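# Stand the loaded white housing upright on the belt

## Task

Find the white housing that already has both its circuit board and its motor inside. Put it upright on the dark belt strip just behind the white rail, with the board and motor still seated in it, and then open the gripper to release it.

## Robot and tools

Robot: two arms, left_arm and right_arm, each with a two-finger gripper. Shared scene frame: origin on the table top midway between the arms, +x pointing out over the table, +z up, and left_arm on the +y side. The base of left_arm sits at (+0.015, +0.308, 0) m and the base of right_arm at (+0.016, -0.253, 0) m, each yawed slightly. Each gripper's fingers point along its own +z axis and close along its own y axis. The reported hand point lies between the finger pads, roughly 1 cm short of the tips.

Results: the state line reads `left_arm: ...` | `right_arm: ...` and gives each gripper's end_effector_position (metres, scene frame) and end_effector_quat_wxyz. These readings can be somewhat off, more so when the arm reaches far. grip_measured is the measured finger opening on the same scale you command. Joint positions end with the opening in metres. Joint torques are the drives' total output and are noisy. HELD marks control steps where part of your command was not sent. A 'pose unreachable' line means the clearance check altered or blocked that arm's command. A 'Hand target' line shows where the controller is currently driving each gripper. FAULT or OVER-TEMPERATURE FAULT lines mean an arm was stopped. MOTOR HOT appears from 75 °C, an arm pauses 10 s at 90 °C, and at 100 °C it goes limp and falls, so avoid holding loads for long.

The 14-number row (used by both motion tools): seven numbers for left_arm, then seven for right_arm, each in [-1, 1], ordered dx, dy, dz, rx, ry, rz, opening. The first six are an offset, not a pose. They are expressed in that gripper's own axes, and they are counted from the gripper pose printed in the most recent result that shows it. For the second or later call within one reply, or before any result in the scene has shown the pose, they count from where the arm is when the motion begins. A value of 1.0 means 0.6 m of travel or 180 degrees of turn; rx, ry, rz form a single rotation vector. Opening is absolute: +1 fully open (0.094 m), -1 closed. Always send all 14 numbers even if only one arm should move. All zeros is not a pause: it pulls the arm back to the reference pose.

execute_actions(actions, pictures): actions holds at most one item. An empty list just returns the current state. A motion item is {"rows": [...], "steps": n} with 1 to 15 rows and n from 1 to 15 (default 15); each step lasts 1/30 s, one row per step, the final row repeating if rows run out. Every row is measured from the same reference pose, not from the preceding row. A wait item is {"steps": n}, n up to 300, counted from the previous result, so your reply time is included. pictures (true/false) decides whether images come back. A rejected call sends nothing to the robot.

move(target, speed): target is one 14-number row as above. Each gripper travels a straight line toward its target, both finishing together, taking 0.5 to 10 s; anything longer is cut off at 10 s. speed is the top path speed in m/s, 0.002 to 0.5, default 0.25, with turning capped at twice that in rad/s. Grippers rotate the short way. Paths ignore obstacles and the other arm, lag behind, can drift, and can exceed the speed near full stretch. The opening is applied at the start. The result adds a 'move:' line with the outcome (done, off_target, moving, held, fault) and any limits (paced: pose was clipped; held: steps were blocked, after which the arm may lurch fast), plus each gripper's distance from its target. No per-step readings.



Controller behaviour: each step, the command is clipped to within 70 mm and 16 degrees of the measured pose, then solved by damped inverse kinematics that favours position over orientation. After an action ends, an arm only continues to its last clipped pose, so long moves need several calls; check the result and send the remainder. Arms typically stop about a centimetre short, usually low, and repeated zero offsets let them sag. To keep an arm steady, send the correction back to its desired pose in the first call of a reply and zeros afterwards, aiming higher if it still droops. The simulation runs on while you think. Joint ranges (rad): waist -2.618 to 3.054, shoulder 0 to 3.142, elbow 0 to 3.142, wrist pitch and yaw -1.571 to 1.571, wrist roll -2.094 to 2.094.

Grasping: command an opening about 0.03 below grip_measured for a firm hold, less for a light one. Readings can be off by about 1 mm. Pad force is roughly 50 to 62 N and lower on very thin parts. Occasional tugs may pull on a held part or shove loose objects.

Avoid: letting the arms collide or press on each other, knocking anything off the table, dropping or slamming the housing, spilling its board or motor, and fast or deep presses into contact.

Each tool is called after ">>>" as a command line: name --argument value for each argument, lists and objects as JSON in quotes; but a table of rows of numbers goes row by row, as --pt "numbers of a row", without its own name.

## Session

>>> execute_actions --actions '[]'

Scene clock: 0.00 s of 4240.00 s.
left_arm: end_effector_position=(+0.0470, +0.0016, +0.1518) grip_measured=+1.000 end_effector_quat_wxyz=(+0.120, +0.343, +0.811, -0.458) | right_arm: end_effector_position=(+0.6622, -0.2359, +0.2990) grip_measured=+1.000 end_effector_quat_wxyz=(+0.526, -0.144, +0.823, +0.160)
Joint positions: left_arm=[-1.121  0.932  0.538 -0.242  0.381 -0.647  0.094] | right_arm=[-0.069  2.363  2.52  -0.633 -0.53  -0.132  0.094]
Joint velocities: left_arm=[-0.002 -0.007  0.002 -0.037 -0.007  0.007  0.   ] | right_arm=[ 0.017 -0.002  0.012 -0.081 -0.022  0.022  0.   ]
Joint torques (N m, as the arm reports them, + toward a larger angle): no reading
Motor temperatures (°C, as the motors report them): left_arm=[23 24 23 27 23 23] | right_arm=[24 24 24 24 25 23]
Hand target (left_arm): +0.047, -0.001, +0.161; +0.127, +0.346, +0.803, -0.468
Hand target (right_arm): +0.659, -0.235, +0.319; +0.543, -0.150, +0.811, +0.157
camera_calibration (this result's frames):
cam_left_wrist: T_world_to_cam=[[-0.676687, -0.29208, 0.675858, -0.0691422], [-0.412658, 0.910675, -0.0196048, 0.0259465], [-0.609761, -0.292165, -0.736771, 0.239357], [0, 0, 0, 1]] pos_world=[0.10987, 0.0261077, 0.22359]
cam_right_wrist: T_world_to_cam=[[0.362718, -0.889147, -0.279021, -0.362839], [-0.879592, -0.227752, -0.41767, 0.661241], [0.307822, 0.396921, -0.864696, 0.238195], [0, 0, 0, 1]] pos_world=[0.639908, -0.266563, 0.380907]

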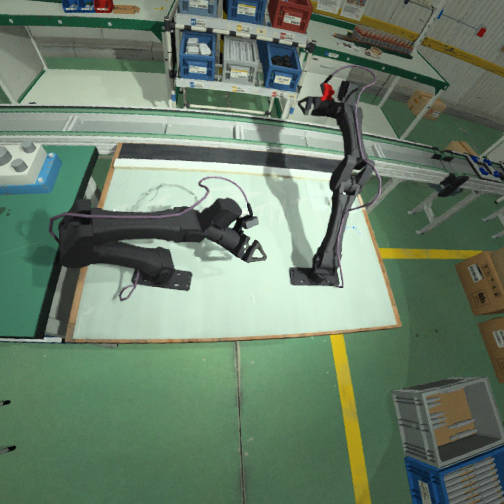

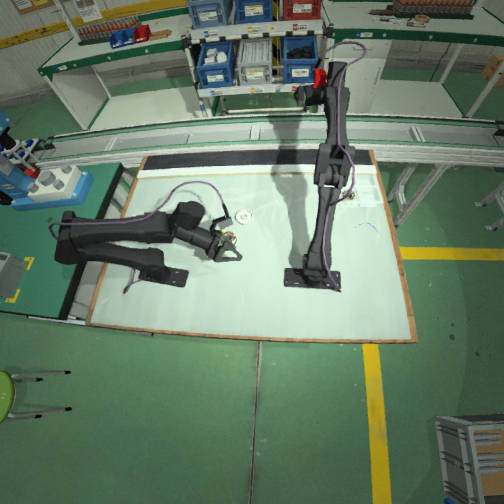

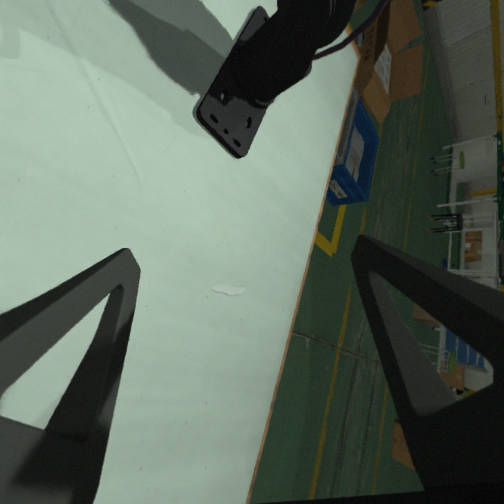

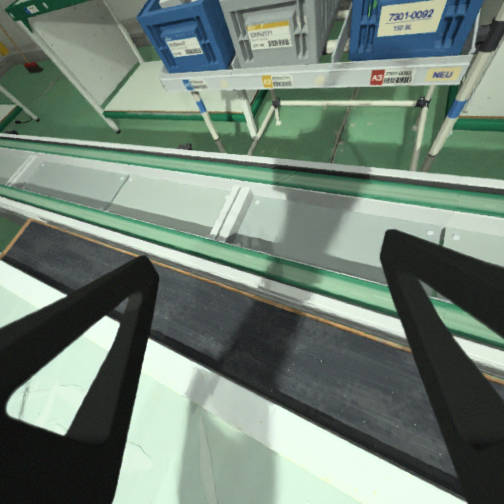

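>>> move --target '[-0.075,0.184,-0.091,-0.186,0.007,0.137,1,0,0,-0.2,0,0,0,1]' --speed 0.3

Scene clock: 7.50 s of 4240.00 s.
left_arm: end_effector_position=(+0.1536, +0.0680, +0.1209) grip_measured=+1.000 end_effector_quat_wxyz=(+0.285, +0.466, +0.820, -0.168) | right_arm: end_effector_position=(+0.5700, -0.2878, +0.3405) grip_measured=+1.000 end_effector_quat_wxyz=(+0.524, -0.137, +0.825, +0.160)
Joint positions: left_arm=[-0.919  0.971  0.645 -0.57  -0.002 -0.019  0.094] | right_arm=[-0.214  1.972  2.078 -0.631 -0.649 -0.206  0.094]
Joint velocities: left_arm=[-0.007 -0.002 -0.017 -0.022 -0.066  0.037  0.   ] | right_arm=[-0.017  0.007  0.007  0.007  0.037  0.11   0.   ]
Joint torques (N m, as the arm reports them, + toward a larger angle): left_arm=[ 0.73 -1.34 10.33  1.15 -0.07  0.07] | right_arm=[ -0.3  -13.61   4.42   1.57  -0.31  -0.06]
Motor temperatures (°C, as the motors report them): left_arm=[23 24 24 28 23 23] | right_arm=[24 26 24 25 25 23]
Hand target (left_arm): +0.160, +0.065, +0.131; +0.296, +0.463, +0.818, -0.167
Hand target (right_arm): +0.563, -0.286, +0.346; +0.527, -0.143, +0.822, +0.162
Off the commanded pose (left_arm): 0.013 m, 2 deg.
Off the commanded pose (right_arm): 0.009 m, 1 deg.
After step 90, 2.70 s passed at rest.
move: off_target (left_arm)
camera_calibration (this result's frames):
cam_left_wrist: T_world_to_cam=[[-0.884384, -0.465421, 0.035331, 0.164407], [-0.461102, 0.882907, 0.0886538, 0.00514981], [-0.0724553, 0.0621128, -0.995436, 0.22567], [0, 0, 0, 1]] pos_world=[0.164125, 0.0579547, 0.218375]
cam_right_wrist: T_world_to_cam=[[0.350325, -0.891711, -0.286572, -0.355065], [-0.885606, -0.215752, -0.411281, 0.590351], [0.304916, 0.397872, -0.865288, 0.325197], [0, 0, 0, 1]] pos_world=[0.548049, -0.318633, 0.422438]

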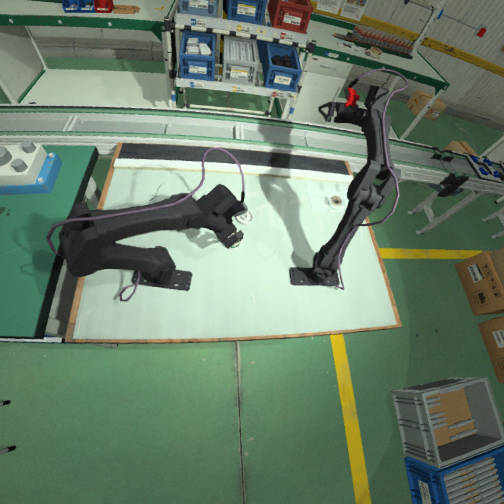

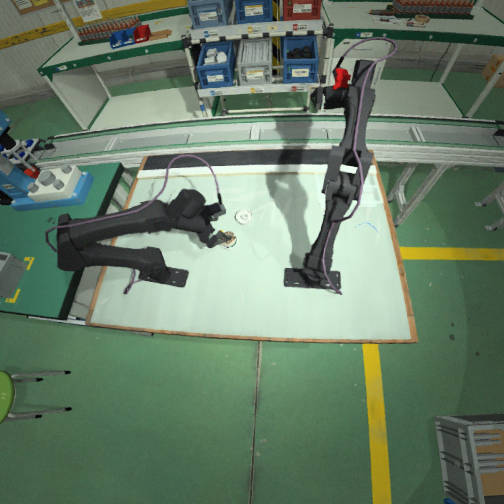

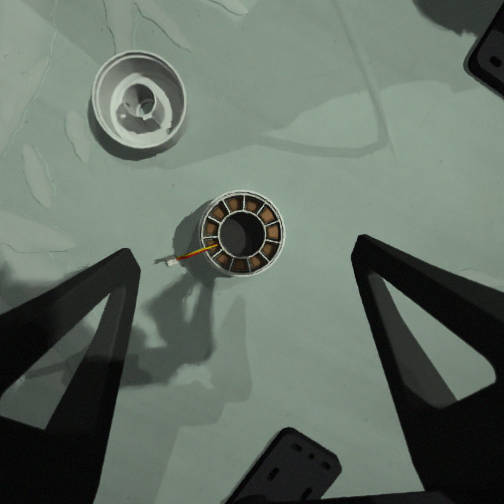

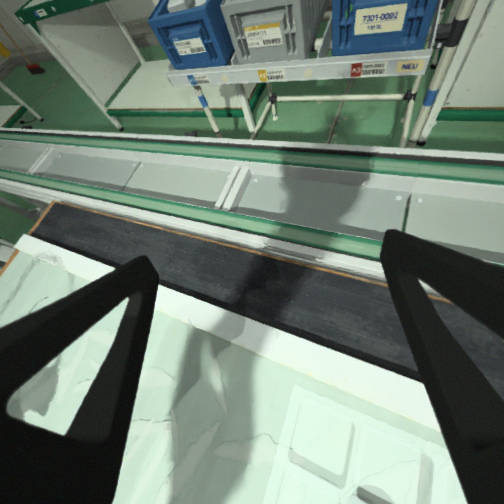

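>>> move --target '[0.17,0.41,-0.27,-0.206,0,-0.257,1,0.616,0.747,-0.155,-0.155,0.153,-0.163,0.9]' --speed 0.3

Scene clock: 15.27 s of 4240.00 s.
left_arm: end_effector_position=(+0.2638, +0.3478, +0.1661) grip_measured=+1.000 end_effector_quat_wxyz=(+0.305, -0.002, +0.952, -0.002) | right_arm: end_effector_position=(+0.1656, +0.0542, +0.0846) grip_measured=+0.902 end_effector_quat_wxyz=(+0.284, -0.500, +0.802, +0.160)
Joint positions: left_arm=[ 0.396  0.928  0.844 -0.884  0.155  0.211  0.094] | right_arm=[ 1.183  1.322  0.699 -0.285  0.041  0.008  0.089]
Joint velocities: left_arm=[-0.007  0.007  0.012  0.007 -0.007  0.007  0.   ] | right_arm=[-0.012  0.012 -0.017  0.022 -0.007  0.037 -0.001]
Joint torques (N m, as the arm reports them, + toward a larger angle): left_arm=[ 0.68 -0.92 10.4   1.27  0.21  0.07] | right_arm=[ 0.45 -4.98  5.09  1.51  0.07  0.09]
Motor temperatures (°C, as the motors report them): left_arm=[23 24 25 28 23 23] | right_arm=[24 27 24 26 25 23]
Hand target (left_arm): +0.272, +0.350, +0.181; +0.327, +0.001, +0.945, -0.000
Hand target (right_arm): +0.166, +0.055, +0.084; +0.289, -0.497, +0.802, +0.160
Off the commanded pose (left_arm): 0.018 m, 3 deg.
Off the commanded pose (right_arm): 0.013 m, 3 deg.
After step 90, 2.13 s passed at rest.
move: off_target (left_arm, right_arm)
camera_calibration (this result's frames):
cam_left_wrist: T_world_to_cam=[[-0.0464397, -0.998374, 0.0330537, 0.35517], [-0.98837, 0.0507207, 0.143362, 0.224354], [-0.144805, -0.0260116, -0.989118, 0.309972], [0, 0, 0, 1]] pos_world=[0.283125, 0.351276, 0.262696]
cam_right_wrist: T_world_to_cam=[[0.83463, -0.540272, -0.107228, -0.0961946], [-0.538687, -0.841263, 0.0457595, 0.138571], [-0.11493, 0.0195701, -0.993181, 0.191837], [0, 0, 0, 1]] pos_world=[0.176981, 0.0608487, 0.173873]

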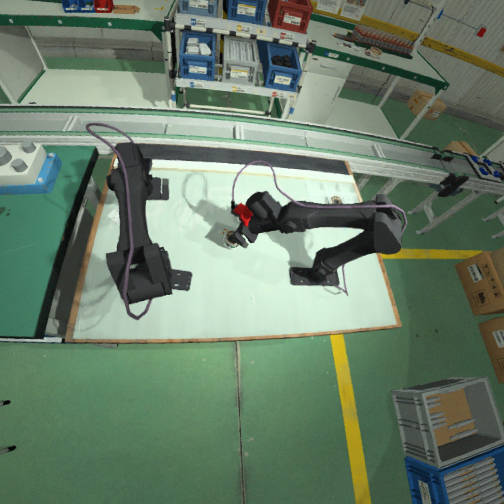

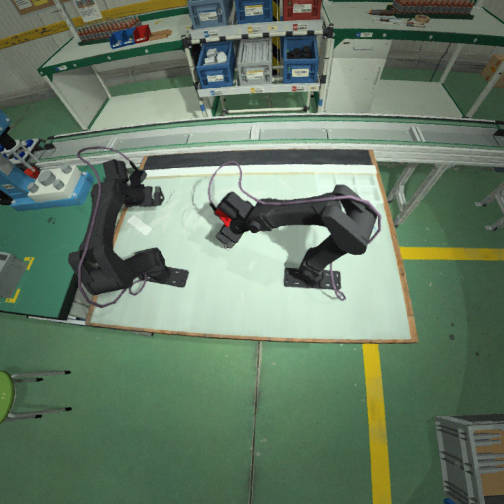

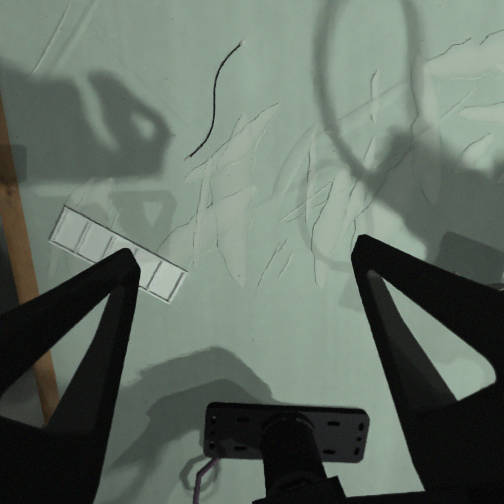

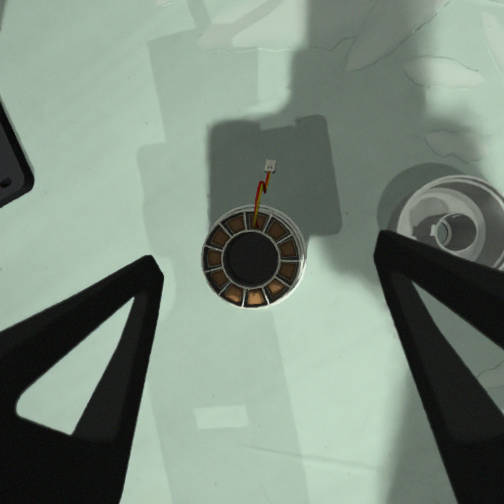

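>>> move --target '[0,0,0,0,0,0,1,0.069,0.02,0.093,-0.011,-0.005,0,0.9]' --speed 0.08

Scene clock: 19.57 s of 4240.00 s.
left_arm: end_effector_position=(+0.2638, +0.3478, +0.1661) grip_measured=+1.000 end_effector_quat_wxyz=(+0.305, -0.002, +0.952, -0.002) | right_arm: end_effector_position=(+0.1616, +0.0604, +0.0181) grip_measured=+0.902 end_effector_quat_wxyz=(+0.284, -0.502, +0.798, +0.173)
Joint positions: left_arm=[ 0.396  0.928  0.844 -0.884  0.155  0.211  0.094] | right_arm=[1.191 1.511 0.529 0.088 0.022 0.014 0.089]
Joint velocities: left_arm=[ 0.002 -0.007 -0.007 -0.007  0.022 -0.037  0.   ] | right_arm=[-0.002 -0.002 -0.012  0.051 -0.051 -0.022  0.   ]
Joint torques (N m, as the arm reports them, + toward a larger angle): left_arm=[ 0.04 -1.36  7.23  1.13  0.09  0.01] | right_arm=[ 0.68 -5.52  3.92  1.53 -0.07  0.09]
Motor temperatures (°C, as the motors report them): left_arm=[23 24 25 29 23 23] | right_arm=[24 26 25 26 25 23]
Hand target (left_arm): +0.264, +0.348, +0.166; +0.305, -0.002, +0.952, -0.002
Hand target (right_arm): +0.158, +0.060, +0.015; +0.282, -0.504, +0.797, +0.178
Off the commanded pose (left_arm): 0.000 m, 0 deg.
Off the commanded pose (right_arm): 0.005 m, 1 deg.
move: done
camera_calibration (this result's frames):
cam_left_wrist: T_world_to_cam=[[-0.0464397, -0.998374, 0.0330537, 0.35517], [-0.98837, 0.0507207, 0.143362, 0.224354], [-0.144805, -0.0260116, -0.989118, 0.309972], [0, 0, 0, 1]] pos_world=[0.283125, 0.351276, 0.262696]
cam_right_wrist: T_world_to_cam=[[0.841455, -0.52513, -0.127252, -0.0982971], [-0.525372, -0.850177, 0.0343899, 0.143263], [-0.126246, 0.0379171, -0.991274, 0.125894], [0, 0, 0, 1]] pos_world=[0.173873, 0.0654069, 0.10736]

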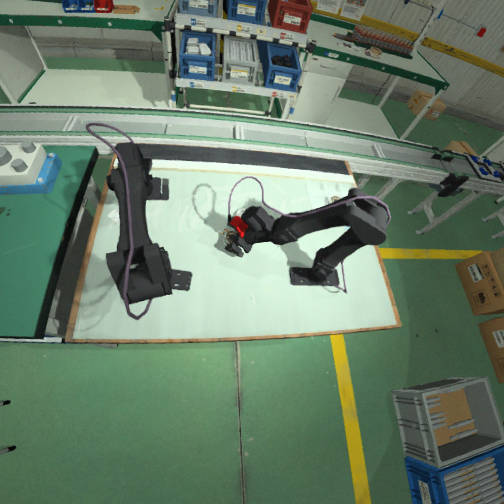

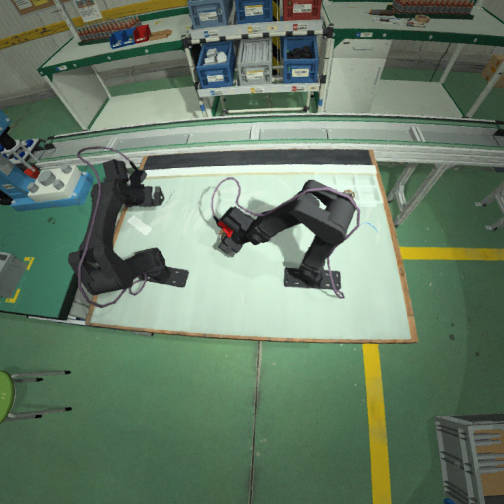

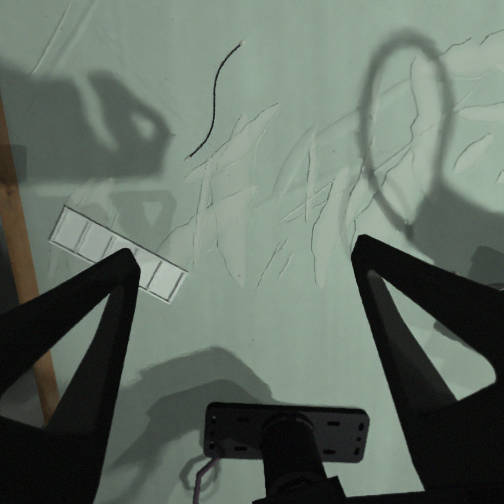

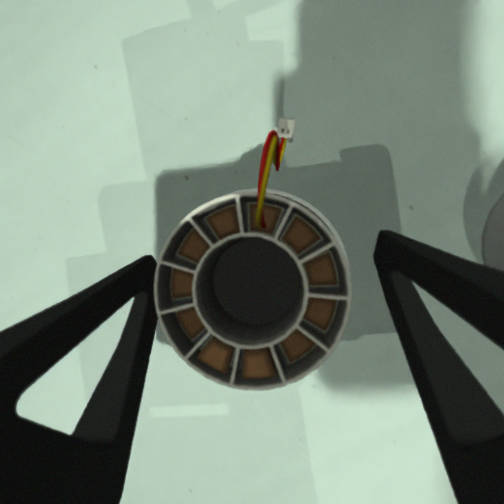

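>>> move --target '[0,0,0,0,0,0,1,0.016,0.008,0.009,0,0,0,0.7]' --speed 0.03

>>> move --target '[0,0,0,0,0,0,1,0,0,0,0,0,0,0.34]'

>>> move --target '[0,0,0,0,0,0,1,-0.13,0,-0.13,0,-0.028,0,0.34]' --speed 0.12

Scene clock: 23.07 s of 4240.00 s.
left_arm: end_effector_position=(+0.2638, +0.3478, +0.1661) grip_measured=+1.000 end_effector_quat_wxyz=(+0.305, -0.002, +0.952, -0.002) | right_arm: end_effector_position=(+0.1576, +0.0601, +0.0109) grip_measured=+0.702 end_effector_quat_wxyz=(+0.282, -0.503, +0.798, +0.174)
Joint positions: left_arm=[ 0.396  0.928  0.844 -0.884  0.155  0.211  0.094] | right_arm=[1.204 1.531 0.51  0.125 0.027 0.024 0.08 ]
Joint velocities: left_arm=[ 0.027  0.012  0.002  0.022  0.007 -0.007  0.   ] | right_arm=[-0.012  0.012 -0.007 -0.051 -0.007 -0.037 -0.001]
Joint torques (N m, as the arm reports them, + toward a larger angle): left_arm=[ 0.02 -1.36  7.25  1.13  0.09  0.  ] | right_arm=[ 0.66 -5.46  3.7   1.5   0.07  0.08]
Motor temperatures (°C, as the motors report them): left_arm=[23 24 25 29 23 23] | right_arm=[24 26 24 27 25 23]
Hand target (left_arm): +0.264, +0.348, +0.166; +0.305, -0.002, +0.952, -0.002
Hand target (right_arm): +0.156, +0.059, +0.008; +0.283, -0.502, +0.798, +0.173
Off the commanded pose (left_arm): 0.000 m, 0 deg.
Off the commanded pose (right_arm): 0.004 m, 0 deg.
move: done
camera_calibration (this result's frames):
cam_left_wrist: T_world_to_cam=[[-0.0464397, -0.998374, 0.0330537, 0.35517], [-0.98837, 0.0507207, 0.143362, 0.224354], [-0.144805, -0.0260116, -0.989118, 0.309972], [0, 0, 0, 1]] pos_world=[0.283125, 0.351276, 0.262696]
cam_right_wrist: T_world_to_cam=[[0.842266, -0.52332, -0.129324, -0.0962168], [-0.523319, -0.851344, 0.0367434, 0.140925], [-0.129328, 0.0367298, -0.990921, 0.118838], [0, 0, 0, 1]] pos_world=[0.170158, 0.0652586, 0.100138]

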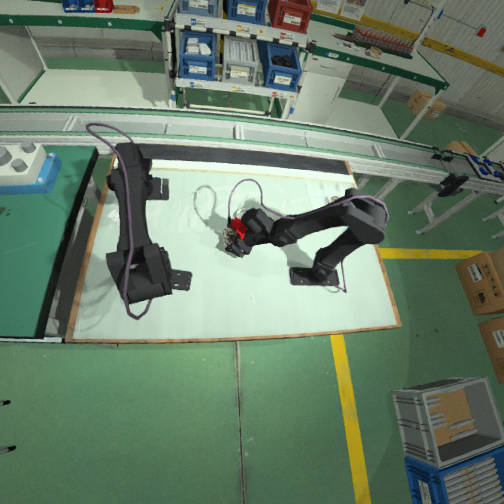

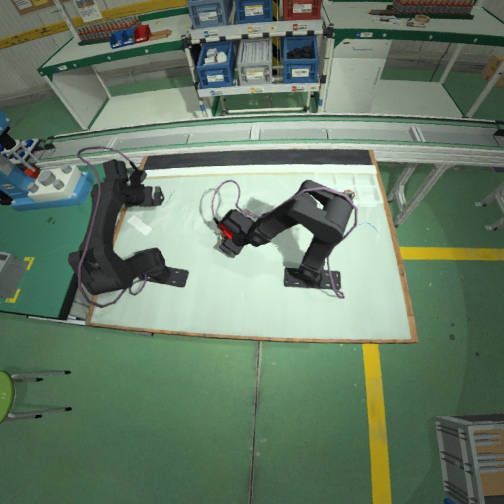

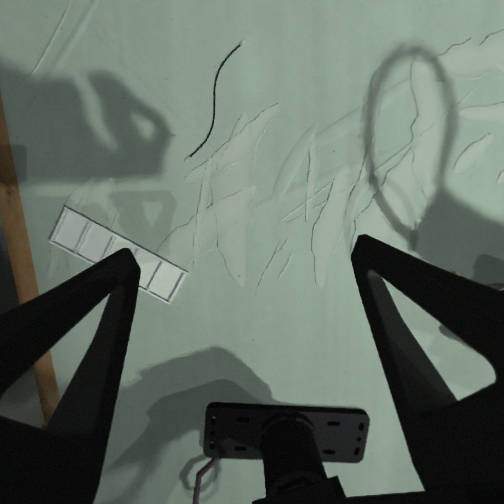

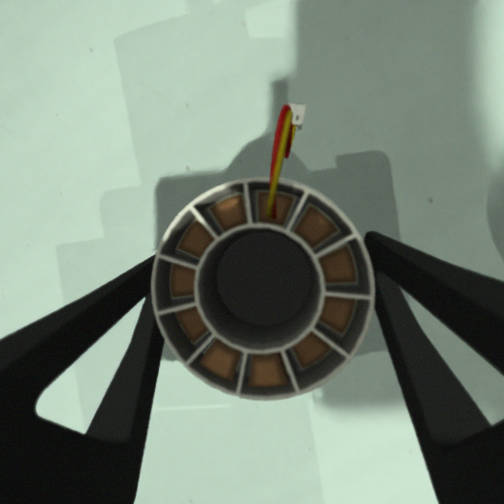

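Scene clock: 23.57 s of 4240.00 s.
left_arm: end_effector_position=(+0.2638, +0.3478, +0.1661) grip_measured=+1.000 end_effector_quat_wxyz=(+0.305, -0.002, +0.952, -0.002) | right_arm: end_effector_position=(+0.1577, +0.0600, +0.0109) grip_measured=+0.409 end_effector_quat_wxyz=(+0.282, -0.503, +0.798, +0.174)
Joint positions: left_arm=[ 0.396  0.928  0.844 -0.884  0.155  0.211  0.094] | right_arm=[1.204 1.531 0.51  0.124 0.028 0.024 0.066]
Joint velocities: left_arm=[-0.007  0.007 -0.007 -0.022 -0.037 -0.022  0.   ] | right_arm=[-0.007 -0.012 -0.007 -0.051  0.007  0.007  0.001]
Joint torques (N m, as the arm reports them, + toward a larger angle): left_arm=[ 0.02 -1.36  7.24  1.13  0.09  0.01] | right_arm=[ 0.03 -5.77  4.73  1.33 -0.02  0.03]
Motor temperatures (°C, as the motors report them): left_arm=[23 24 25 29 23 23] | right_arm=[24 26 25 27 25 23]
Hand target (left_arm): +0.264, +0.348, +0.166; +0.305, -0.002, +0.952, -0.002
Hand target (right_arm): +0.158, +0.060, +0.011; +0.282, -0.503, +0.798, +0.174
Off the commanded pose (left_arm): 0.000 m, 0 deg.
Off the commanded pose (right_arm): 0.000 m, 0 deg.
move: done
camera_calibration (this result's frames):
cam_left_wrist: T_world_to_cam=[[-0.0464397, -0.998374, 0.0330537, 0.35517], [-0.98837, 0.0507207, 0.143362, 0.224354], [-0.144805, -0.0260116, -0.989118, 0.309972], [0, 0, 0, 1]] pos_world=[0.283125, 0.351276, 0.262696]
cam_right_wrist: T_world_to_cam=[[0.842067, -0.523797, -0.128685, -0.0963152], [-0.523739, -0.851073, 0.0370387, 0.140917], [-0.128921, 0.0362082, -0.990994, 0.118767], [0, 0, 0, 1]] pos_world=[0.170219, 0.0651806, 0.100084]

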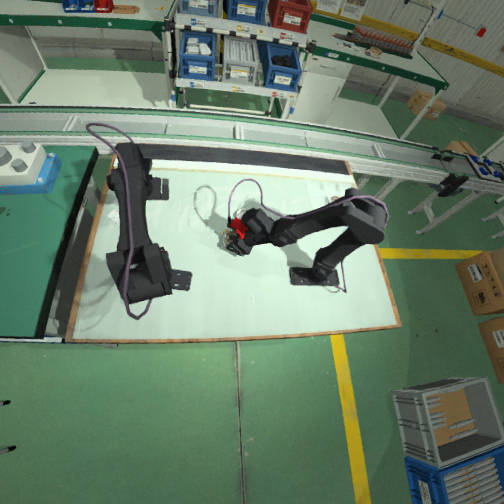

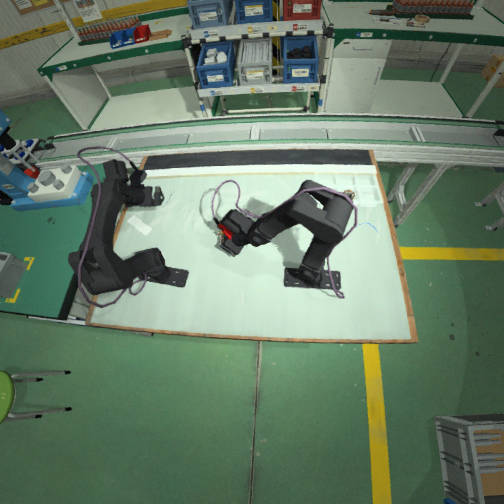

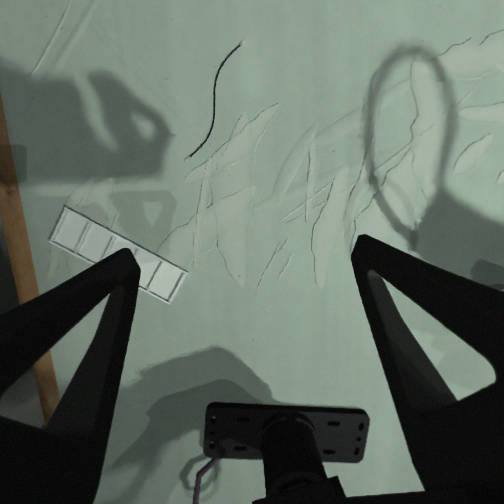

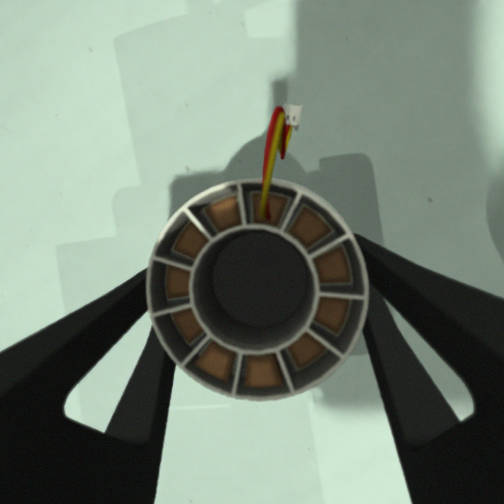

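Scene clock: 25.13 s of 4240.00 s.
left_arm: end_effector_position=(+0.2638, +0.3478, +0.1661) grip_measured=+1.000 end_effector_quat_wxyz=(+0.305, -0.002, +0.952, -0.002) | right_arm: end_effector_position=(+0.1560, +0.0559, +0.0904) grip_measured=+0.409 end_effector_quat_wxyz=(+0.282, -0.503, +0.798, +0.173)
Joint positions: left_arm=[ 0.396  0.928  0.844 -0.884  0.155  0.211  0.094] | right_arm=[ 1.204  1.295  0.698 -0.3    0.028  0.024  0.066]
Joint velocities: left_arm=[-0.007 -0.002 -0.012 -0.037 -0.037  0.007  0.   ] | right_arm=[-0.007 -0.012  0.002  0.022 -0.066 -0.11   0.   ]
Joint torques (N m, as the arm reports them, + toward a larger angle): left_arm=[ 0.03 -1.35  7.25  1.12  0.09  0.01] | right_arm=[ 0.34 -7.22  8.66  1.53  0.02  0.03]
Motor temperatures (°C, as the motors report them): left_arm=[23 24 25 29 23 23] | right_arm=[24 26 25 27 25 23]
Hand target (left_arm): +0.264, +0.348, +0.166; +0.305, -0.002, +0.952, -0.002
Hand target (right_arm): +0.162, +0.070, +0.120; +0.317, -0.495, +0.785, +0.196
Off the commanded pose (left_arm): 0.000 m, 0 deg.
Off the commanded pose (right_arm): 0.034 m, 5 deg.
move: off_target (right_arm)
camera_calibration (this result's frames):
cam_left_wrist: T_world_to_cam=[[-0.0464397, -0.998374, 0.0330537, 0.35517], [-0.98837, 0.0507207, 0.143362, 0.224354], [-0.144805, -0.0260116, -0.989118, 0.309972], [0, 0, 0, 1]] pos_world=[0.283125, 0.351276, 0.262696]
cam_right_wrist: T_world_to_cam=[[0.842028, -0.523887, -0.128576, -0.0867129], [-0.523728, -0.851047, 0.0377937, 0.133508], [-0.129224, 0.0355157, -0.990979, 0.197558], [0, 0, 0, 1]] pos_world=[0.168466, 0.0611778, 0.179581]

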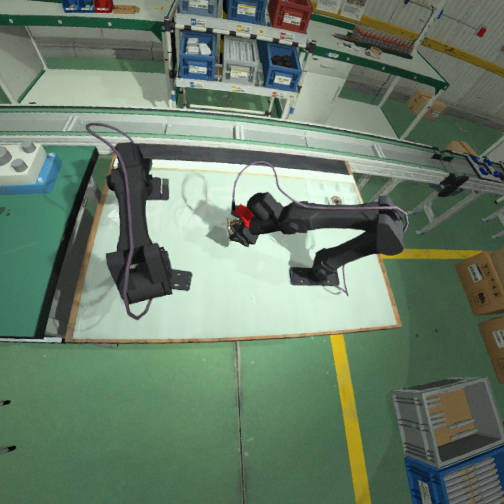

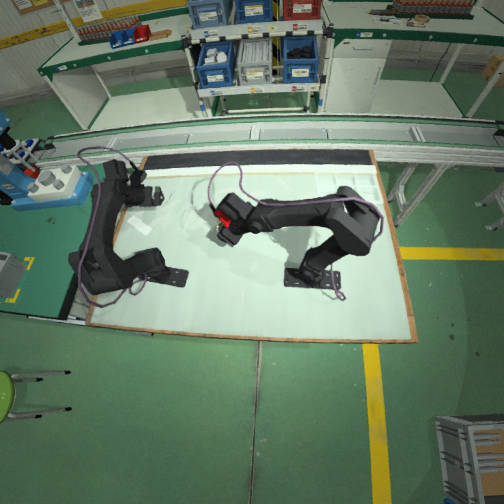

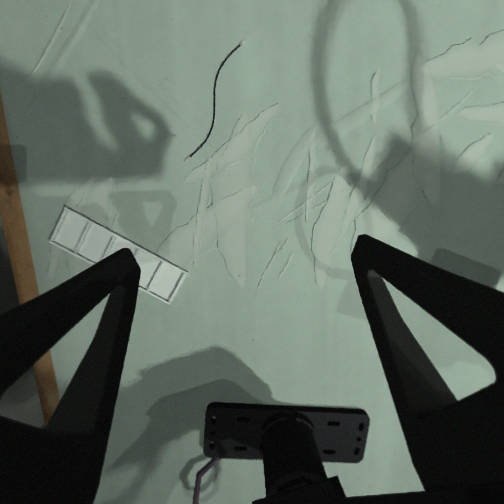

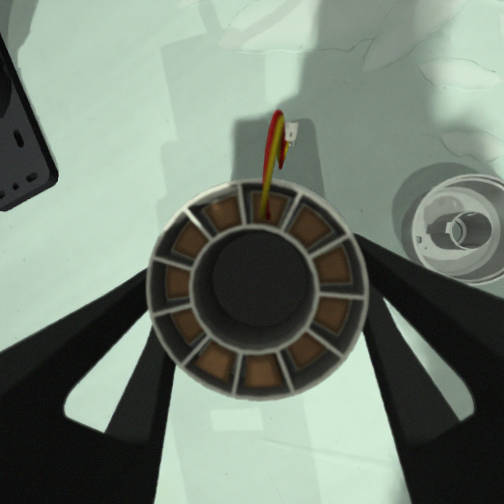

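>>> move --target '[0,0,0,0,0,0,1,0.002,-0.912,-0.045,0.209,-0.023,0.238,0.34]' --speed 0.22

Scene clock: 34.97 s of 4240.00 s.
left_arm: end_effector_position=(+0.2638, +0.3478, +0.1661) grip_measured=+1.000 end_effector_quat_wxyz=(+0.305, -0.002, +0.952, -0.002) | right_arm: end_effector_position=(+0.6245, -0.1933, +0.0741) grip_measured=+0.409 end_effector_quat_wxyz=(+0.324, -0.059, +0.944, +0.032)
Joint positions: left_arm=[ 0.396  0.928  0.844 -0.884  0.155  0.211  0.094] | right_arm=[ 0.128  2.367  1.994 -0.536 -0.048 -0.027  0.066]
Joint velocities: left_arm=[ 0.007 -0.007 -0.007  0.037 -0.007 -0.037  0.   ] | right_arm=[-0.002  0.012 -0.017  0.007 -0.022 -0.007  0.   ]
Joint torques (N m, as the arm reports them, + toward a larger angle): left_arm=[ 0.02 -1.35  7.24  1.13  0.09  0.01] | right_arm=[  0.07 -16.85   9.14   1.5   -0.01   0.09]
Motor temperatures (°C, as the motors report them): left_arm=[23 24 25 29 23 23] | right_arm=[24 26 26 27 25 23]
Hand target (left_arm): +0.264, +0.348, +0.166; +0.305, -0.002, +0.952, -0.002
Hand target (right_arm): +0.639, -0.193, +0.110; +0.365, -0.056, +0.929, +0.031
Off the commanded pose (left_arm): 0.000 m, 0 deg.
Off the commanded pose (right_arm): 0.044 m, 6 deg.
After step 90, 3.60 s passed at rest.
move: off_target (right_arm)
camera_calibration (this result's frames):
cam_left_wrist: T_world_to_cam=[[-0.0464397, -0.998374, 0.0330537, 0.35517], [-0.98837, 0.0507207, 0.143362, 0.224354], [-0.144805, -0.0260116, -0.989118, 0.309972], [0, 0, 0, 1]] pos_world=[0.283125, 0.351276, 0.262696]
cam_right_wrist: T_world_to_cam=[[0.0230947, -0.98758, -0.155409, -0.190107], [-0.998166, -0.03148, 0.0517131, 0.621106], [-0.0559631, 0.153929, -0.986496, 0.227608], [0, 0, 0, 1]] pos_world=[0.637095, -0.203229, 0.162871]

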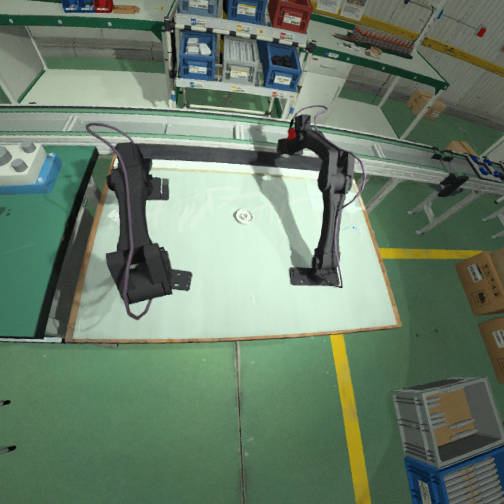

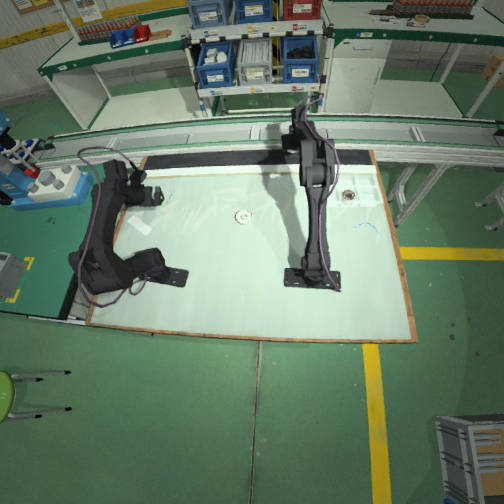

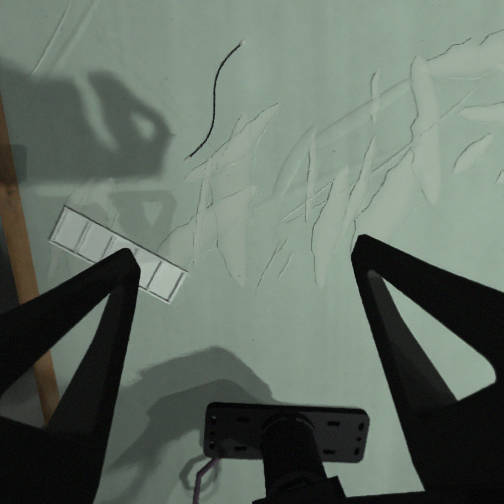

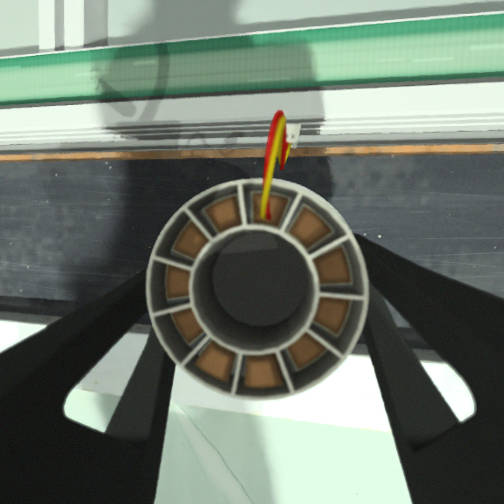

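>>> move --target '[0,0,0,0,0,0,1,0.036,0,0.077,0.012,-0.021,0,0.34]' --speed 0.03

Scene clock: 38.73 s of 4240.00 s.
left_arm: end_effector_position=(+0.2638, +0.3478, +0.1661) grip_measured=+1.000 end_effector_quat_wxyz=(+0.305, -0.002, +0.952, -0.002) | right_arm: end_effector_position=(+0.6297, -0.1948, +0.0131) grip_measured=+0.409 end_effector_quat_wxyz=(+0.335, -0.053, +0.941, +0.017)
Joint positions: left_arm=[ 0.396  0.928  0.844 -0.884  0.155  0.211  0.094] | right_arm=[ 0.136  2.438  1.859 -0.308 -0.01  -0.018  0.066]
Joint velocities: left_arm=[ 0.002 -0.007  0.007  0.037 -0.007 -0.022  0.   ] | right_arm=[-0.002 -0.002  0.017  0.037 -0.022  0.037  0.   ]
Joint torques (N m, as the arm reports them, + toward a larger angle): left_arm=[ 0.03 -1.35  7.25  1.13  0.09  0.01] | right_arm=[  0.65 -16.56   5.2    1.74   0.03   0.11]
Motor temperatures (°C, as the motors report them): left_arm=[23 24 25 29 23 23] | right_arm=[24 27 26 27 25 23]
Hand target (left_arm): +0.264, +0.348, +0.166; +0.305, -0.002, +0.952, -0.002
Hand target (right_arm): +0.636, -0.191, +0.025; +0.356, -0.052, +0.933, +0.016
Off the commanded pose (left_arm): 0.000 m, 0 deg.
Off the commanded pose (right_arm): 0.013 m, 3 deg.
move: off_target (right_arm)
camera_calibration (this result's frames):
cam_left_wrist: T_world_to_cam=[[-0.0464397, -0.998374, 0.0330537, 0.35517], [-0.98837, 0.0507207, 0.143362, 0.224354], [-0.144805, -0.0260116, -0.989118, 0.309972], [0, 0, 0, 1]] pos_world=[0.283125, 0.351276, 0.262696]
cam_right_wrist: T_world_to_cam=[[0.00426339, -0.991182, -0.13244, -0.190325], [-0.99958, -0.00802203, 0.0278592, 0.635177], [-0.028676, 0.132266, -0.990799, 0.146678], [0, 0, 0, 1]] pos_world=[0.639928, -0.202951, 0.102426]

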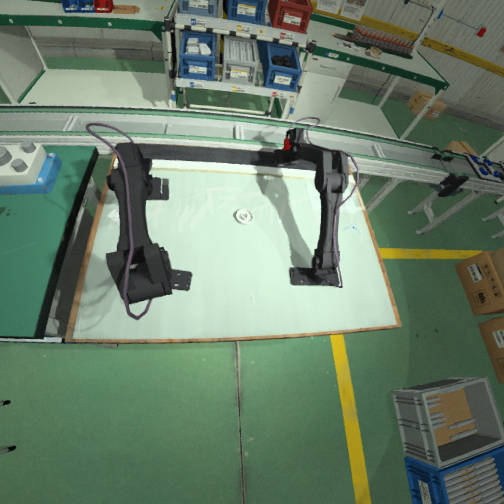

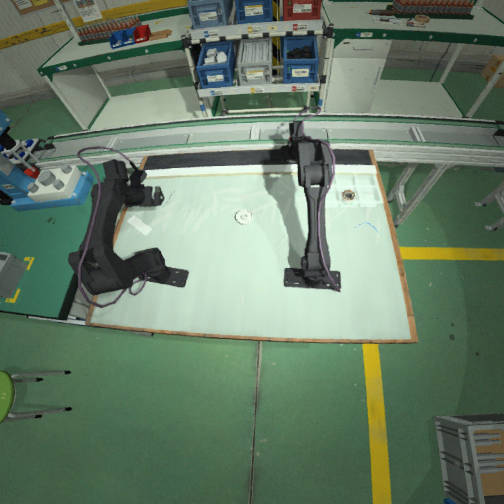

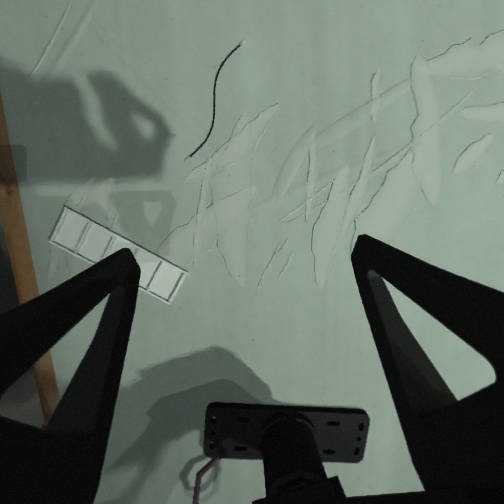

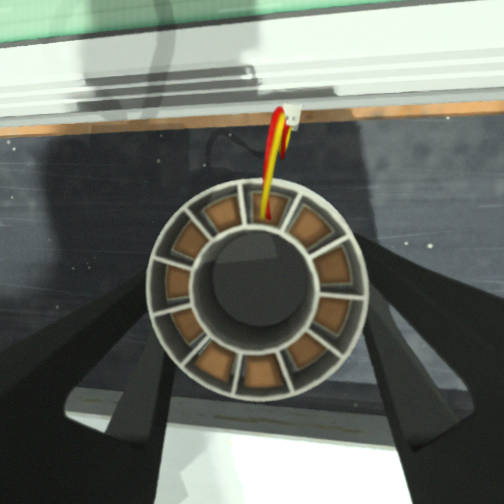

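>>> execute_actions --actions '[{"rows":[[0,0,0,0,0,0,1,-0.012,0,-0.003,0,-0.01,0,0.34],[0,0,0,0,0,0,1,-0.012,0,-0.003,0,-0.01,0,0.34],[0,0,0,0,0,0,1,-0.012,0,-0.003,0,-0.01,0,0.34],[0,0,0,0,0,0,1,-0.012,0,-0.003,0,-0.01,0,0.34],[0,0,0,0,0,0,1,-0.012,0,-0.003,0,-0.01,0,1]],"steps":13}]' --pictures false

>>> move --target '[0,0,0,0,0,0,1,-0.05,0,-0.14,0,-0.02,0,1]' --speed 0.15

Scene clock: 41.83 s of 4240.00 s.
left_arm: end_effector_position=(+0.2638, +0.3478, +0.1661) grip_measured=+1.000 end_effector_quat_wxyz=(+0.305, -0.002, +0.952, -0.002) | right_arm: end_effector_position=(+0.6325, -0.1947, +0.0153) grip_measured=+1.000 end_effector_quat_wxyz=(+0.342, -0.053, +0.938, +0.017)
Joint positions: left_arm=[ 0.396  0.928  0.844 -0.884  0.155  0.211  0.094] | right_arm=[ 0.136  2.438  1.859 -0.293 -0.009 -0.018  0.094]
Joint velocities: left_arm=[-0.007  0.012 -0.012 -0.007 -0.007 -0.037  0.   ] | right_arm=[ 0.027 -0.012 -0.007  0.022 -0.066  0.037  0.   ]
Joint torques (N m, as the arm reports them, + toward a larger angle): left_arm=[ 0.02 -1.35  7.25  1.13  0.09  0.01] | right_arm=[  0.04 -15.93   5.05   1.53  -0.04   0.03]
Motor temperatures (°C, as the motors report them): left_arm=[23 24 25 29 23 23] | right_arm=[24 28 26 28 25 23]
Hand target (left_arm): +0.264, +0.348, +0.166; +0.305, -0.002, +0.952, -0.002
Hand target (right_arm): +0.634, -0.194, +0.019; +0.350, -0.053, +0.935, +0.018
Off the commanded pose (left_arm): 0.000 m, 0 deg.
Off the commanded pose (right_arm): 0.004 m, 1 deg.
Steps of this call (steps 1 to 80: nothing new was sent; steps 81 to 93: all 13 steps of this action). Readings (end_effector_position):
81: left_arm (+0.2638, +0.3478, +0.1661) | right_arm (+0.6301, -0.1949, +0.0132)
82: left_arm (+0.2638, +0.3478, +0.1661) | right_arm (+0.6301, -0.1949, +0.0132)
84: left_arm (+0.2638, +0.3478, +0.1661) | right_arm (+0.6301, -0.1949, +0.0132)
88: left_arm (+0.2638, +0.3478, +0.1661) | right_arm (+0.6317, -0.1947, +0.0145)
93: the state above

Scene clock: 43.33 s of 4240.00 s.
left_arm: end_effector_position=(+0.2638, +0.3478, +0.1661) grip_measured=+1.000 end_effector_quat_wxyz=(+0.305, -0.002, +0.952, -0.002) | right_arm: end_effector_position=(+0.6038, -0.1973, +0.0933) grip_measured=+1.000 end_effector_quat_wxyz=(+0.369, -0.052, +0.928, +0.018)
Joint positions: left_arm=[ 0.396  0.928  0.844 -0.884  0.155  0.211  0.094] | right_arm=[ 0.136  2.195  1.719 -0.337 -0.009 -0.018  0.094]
Joint velocities: left_arm=[-0.002  0.017 -0.022  0.007 -0.081 -0.11   0.   ] | right_arm=[-0.007  0.002  0.007  0.022 -0.051  0.037 -0.001]
Joint torques (N m, as the arm reports them, + toward a larger angle): left_arm=[ 0.02 -1.37  7.25  1.13  0.09  0.01] | right_arm=[ -0.05 -15.23   5.12   1.43  -0.05   0.04]
Motor temperatures (°C, as the motors report them): left_arm=[23 24 25 29 23 23] | right_arm=[24 29 26 28 25 23]
Hand target (left_arm): +0.264, +0.348, +0.166; +0.305, -0.002, +0.952, -0.002
Hand target (right_arm): +0.601, -0.198, +0.098; +0.372, -0.052, +0.927, +0.018
Off the commanded pose (left_arm): 0.000 m, 0 deg.
Off the commanded pose (right_arm): 0.006 m, 0 deg.
move: done
camera_calibration (this result's frames):
cam_left_wrist: T_world_to_cam=[[-0.0464397, -0.998374, 0.0330537, 0.35517], [-0.98837, 0.0507207, 0.143362, 0.224354], [-0.144805, -0.0260116, -0.989118, 0.309972], [0, 0, 0, 1]] pos_world=[0.283125, 0.351276, 0.262696]
cam_right_wrist: T_world_to_cam=[[0.0136312, -0.990367, -0.137792, -0.187066], [-0.998952, -0.00746597, -0.0451613, 0.613571], [0.0436976, 0.138263, -0.989431, 0.183025], [0, 0, 0, 1]] pos_world=[0.60748, -0.205988, 0.183024]

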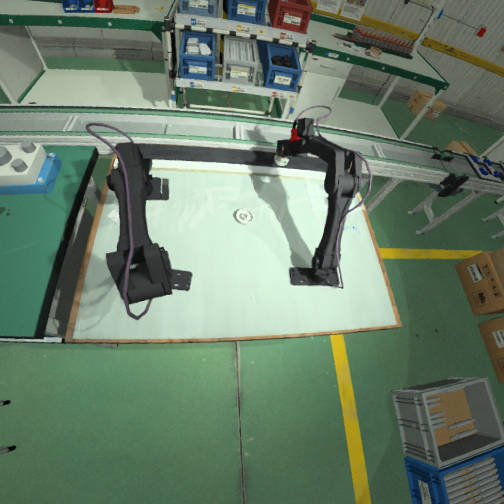

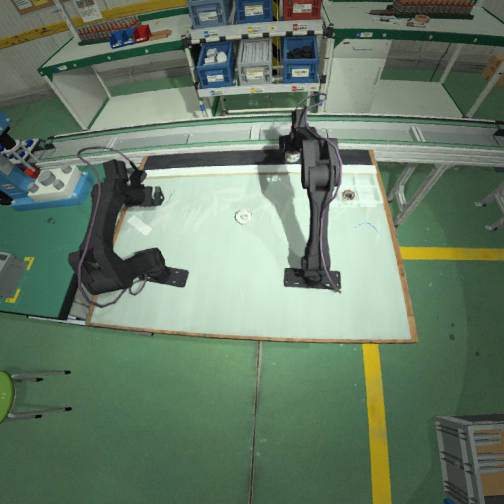

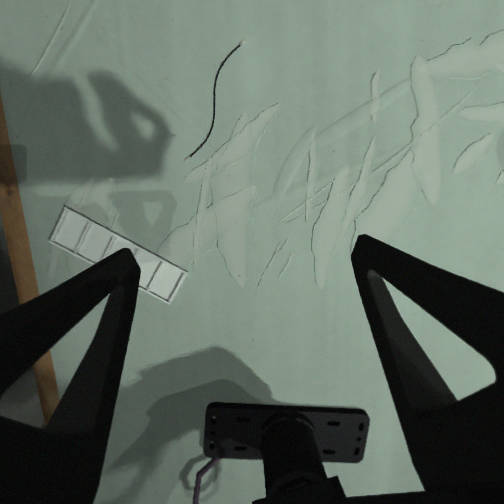

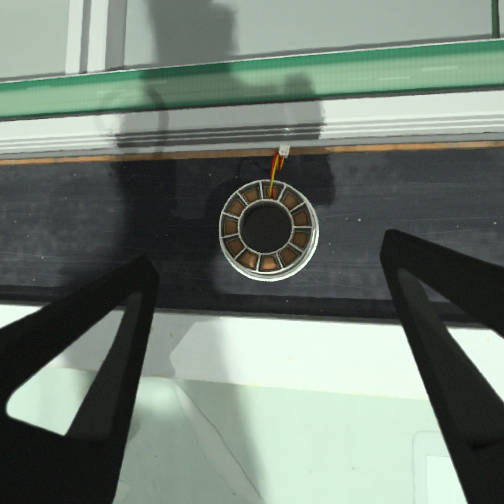

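>>> finished_scene --scene 2

The scene is finished: the task was done.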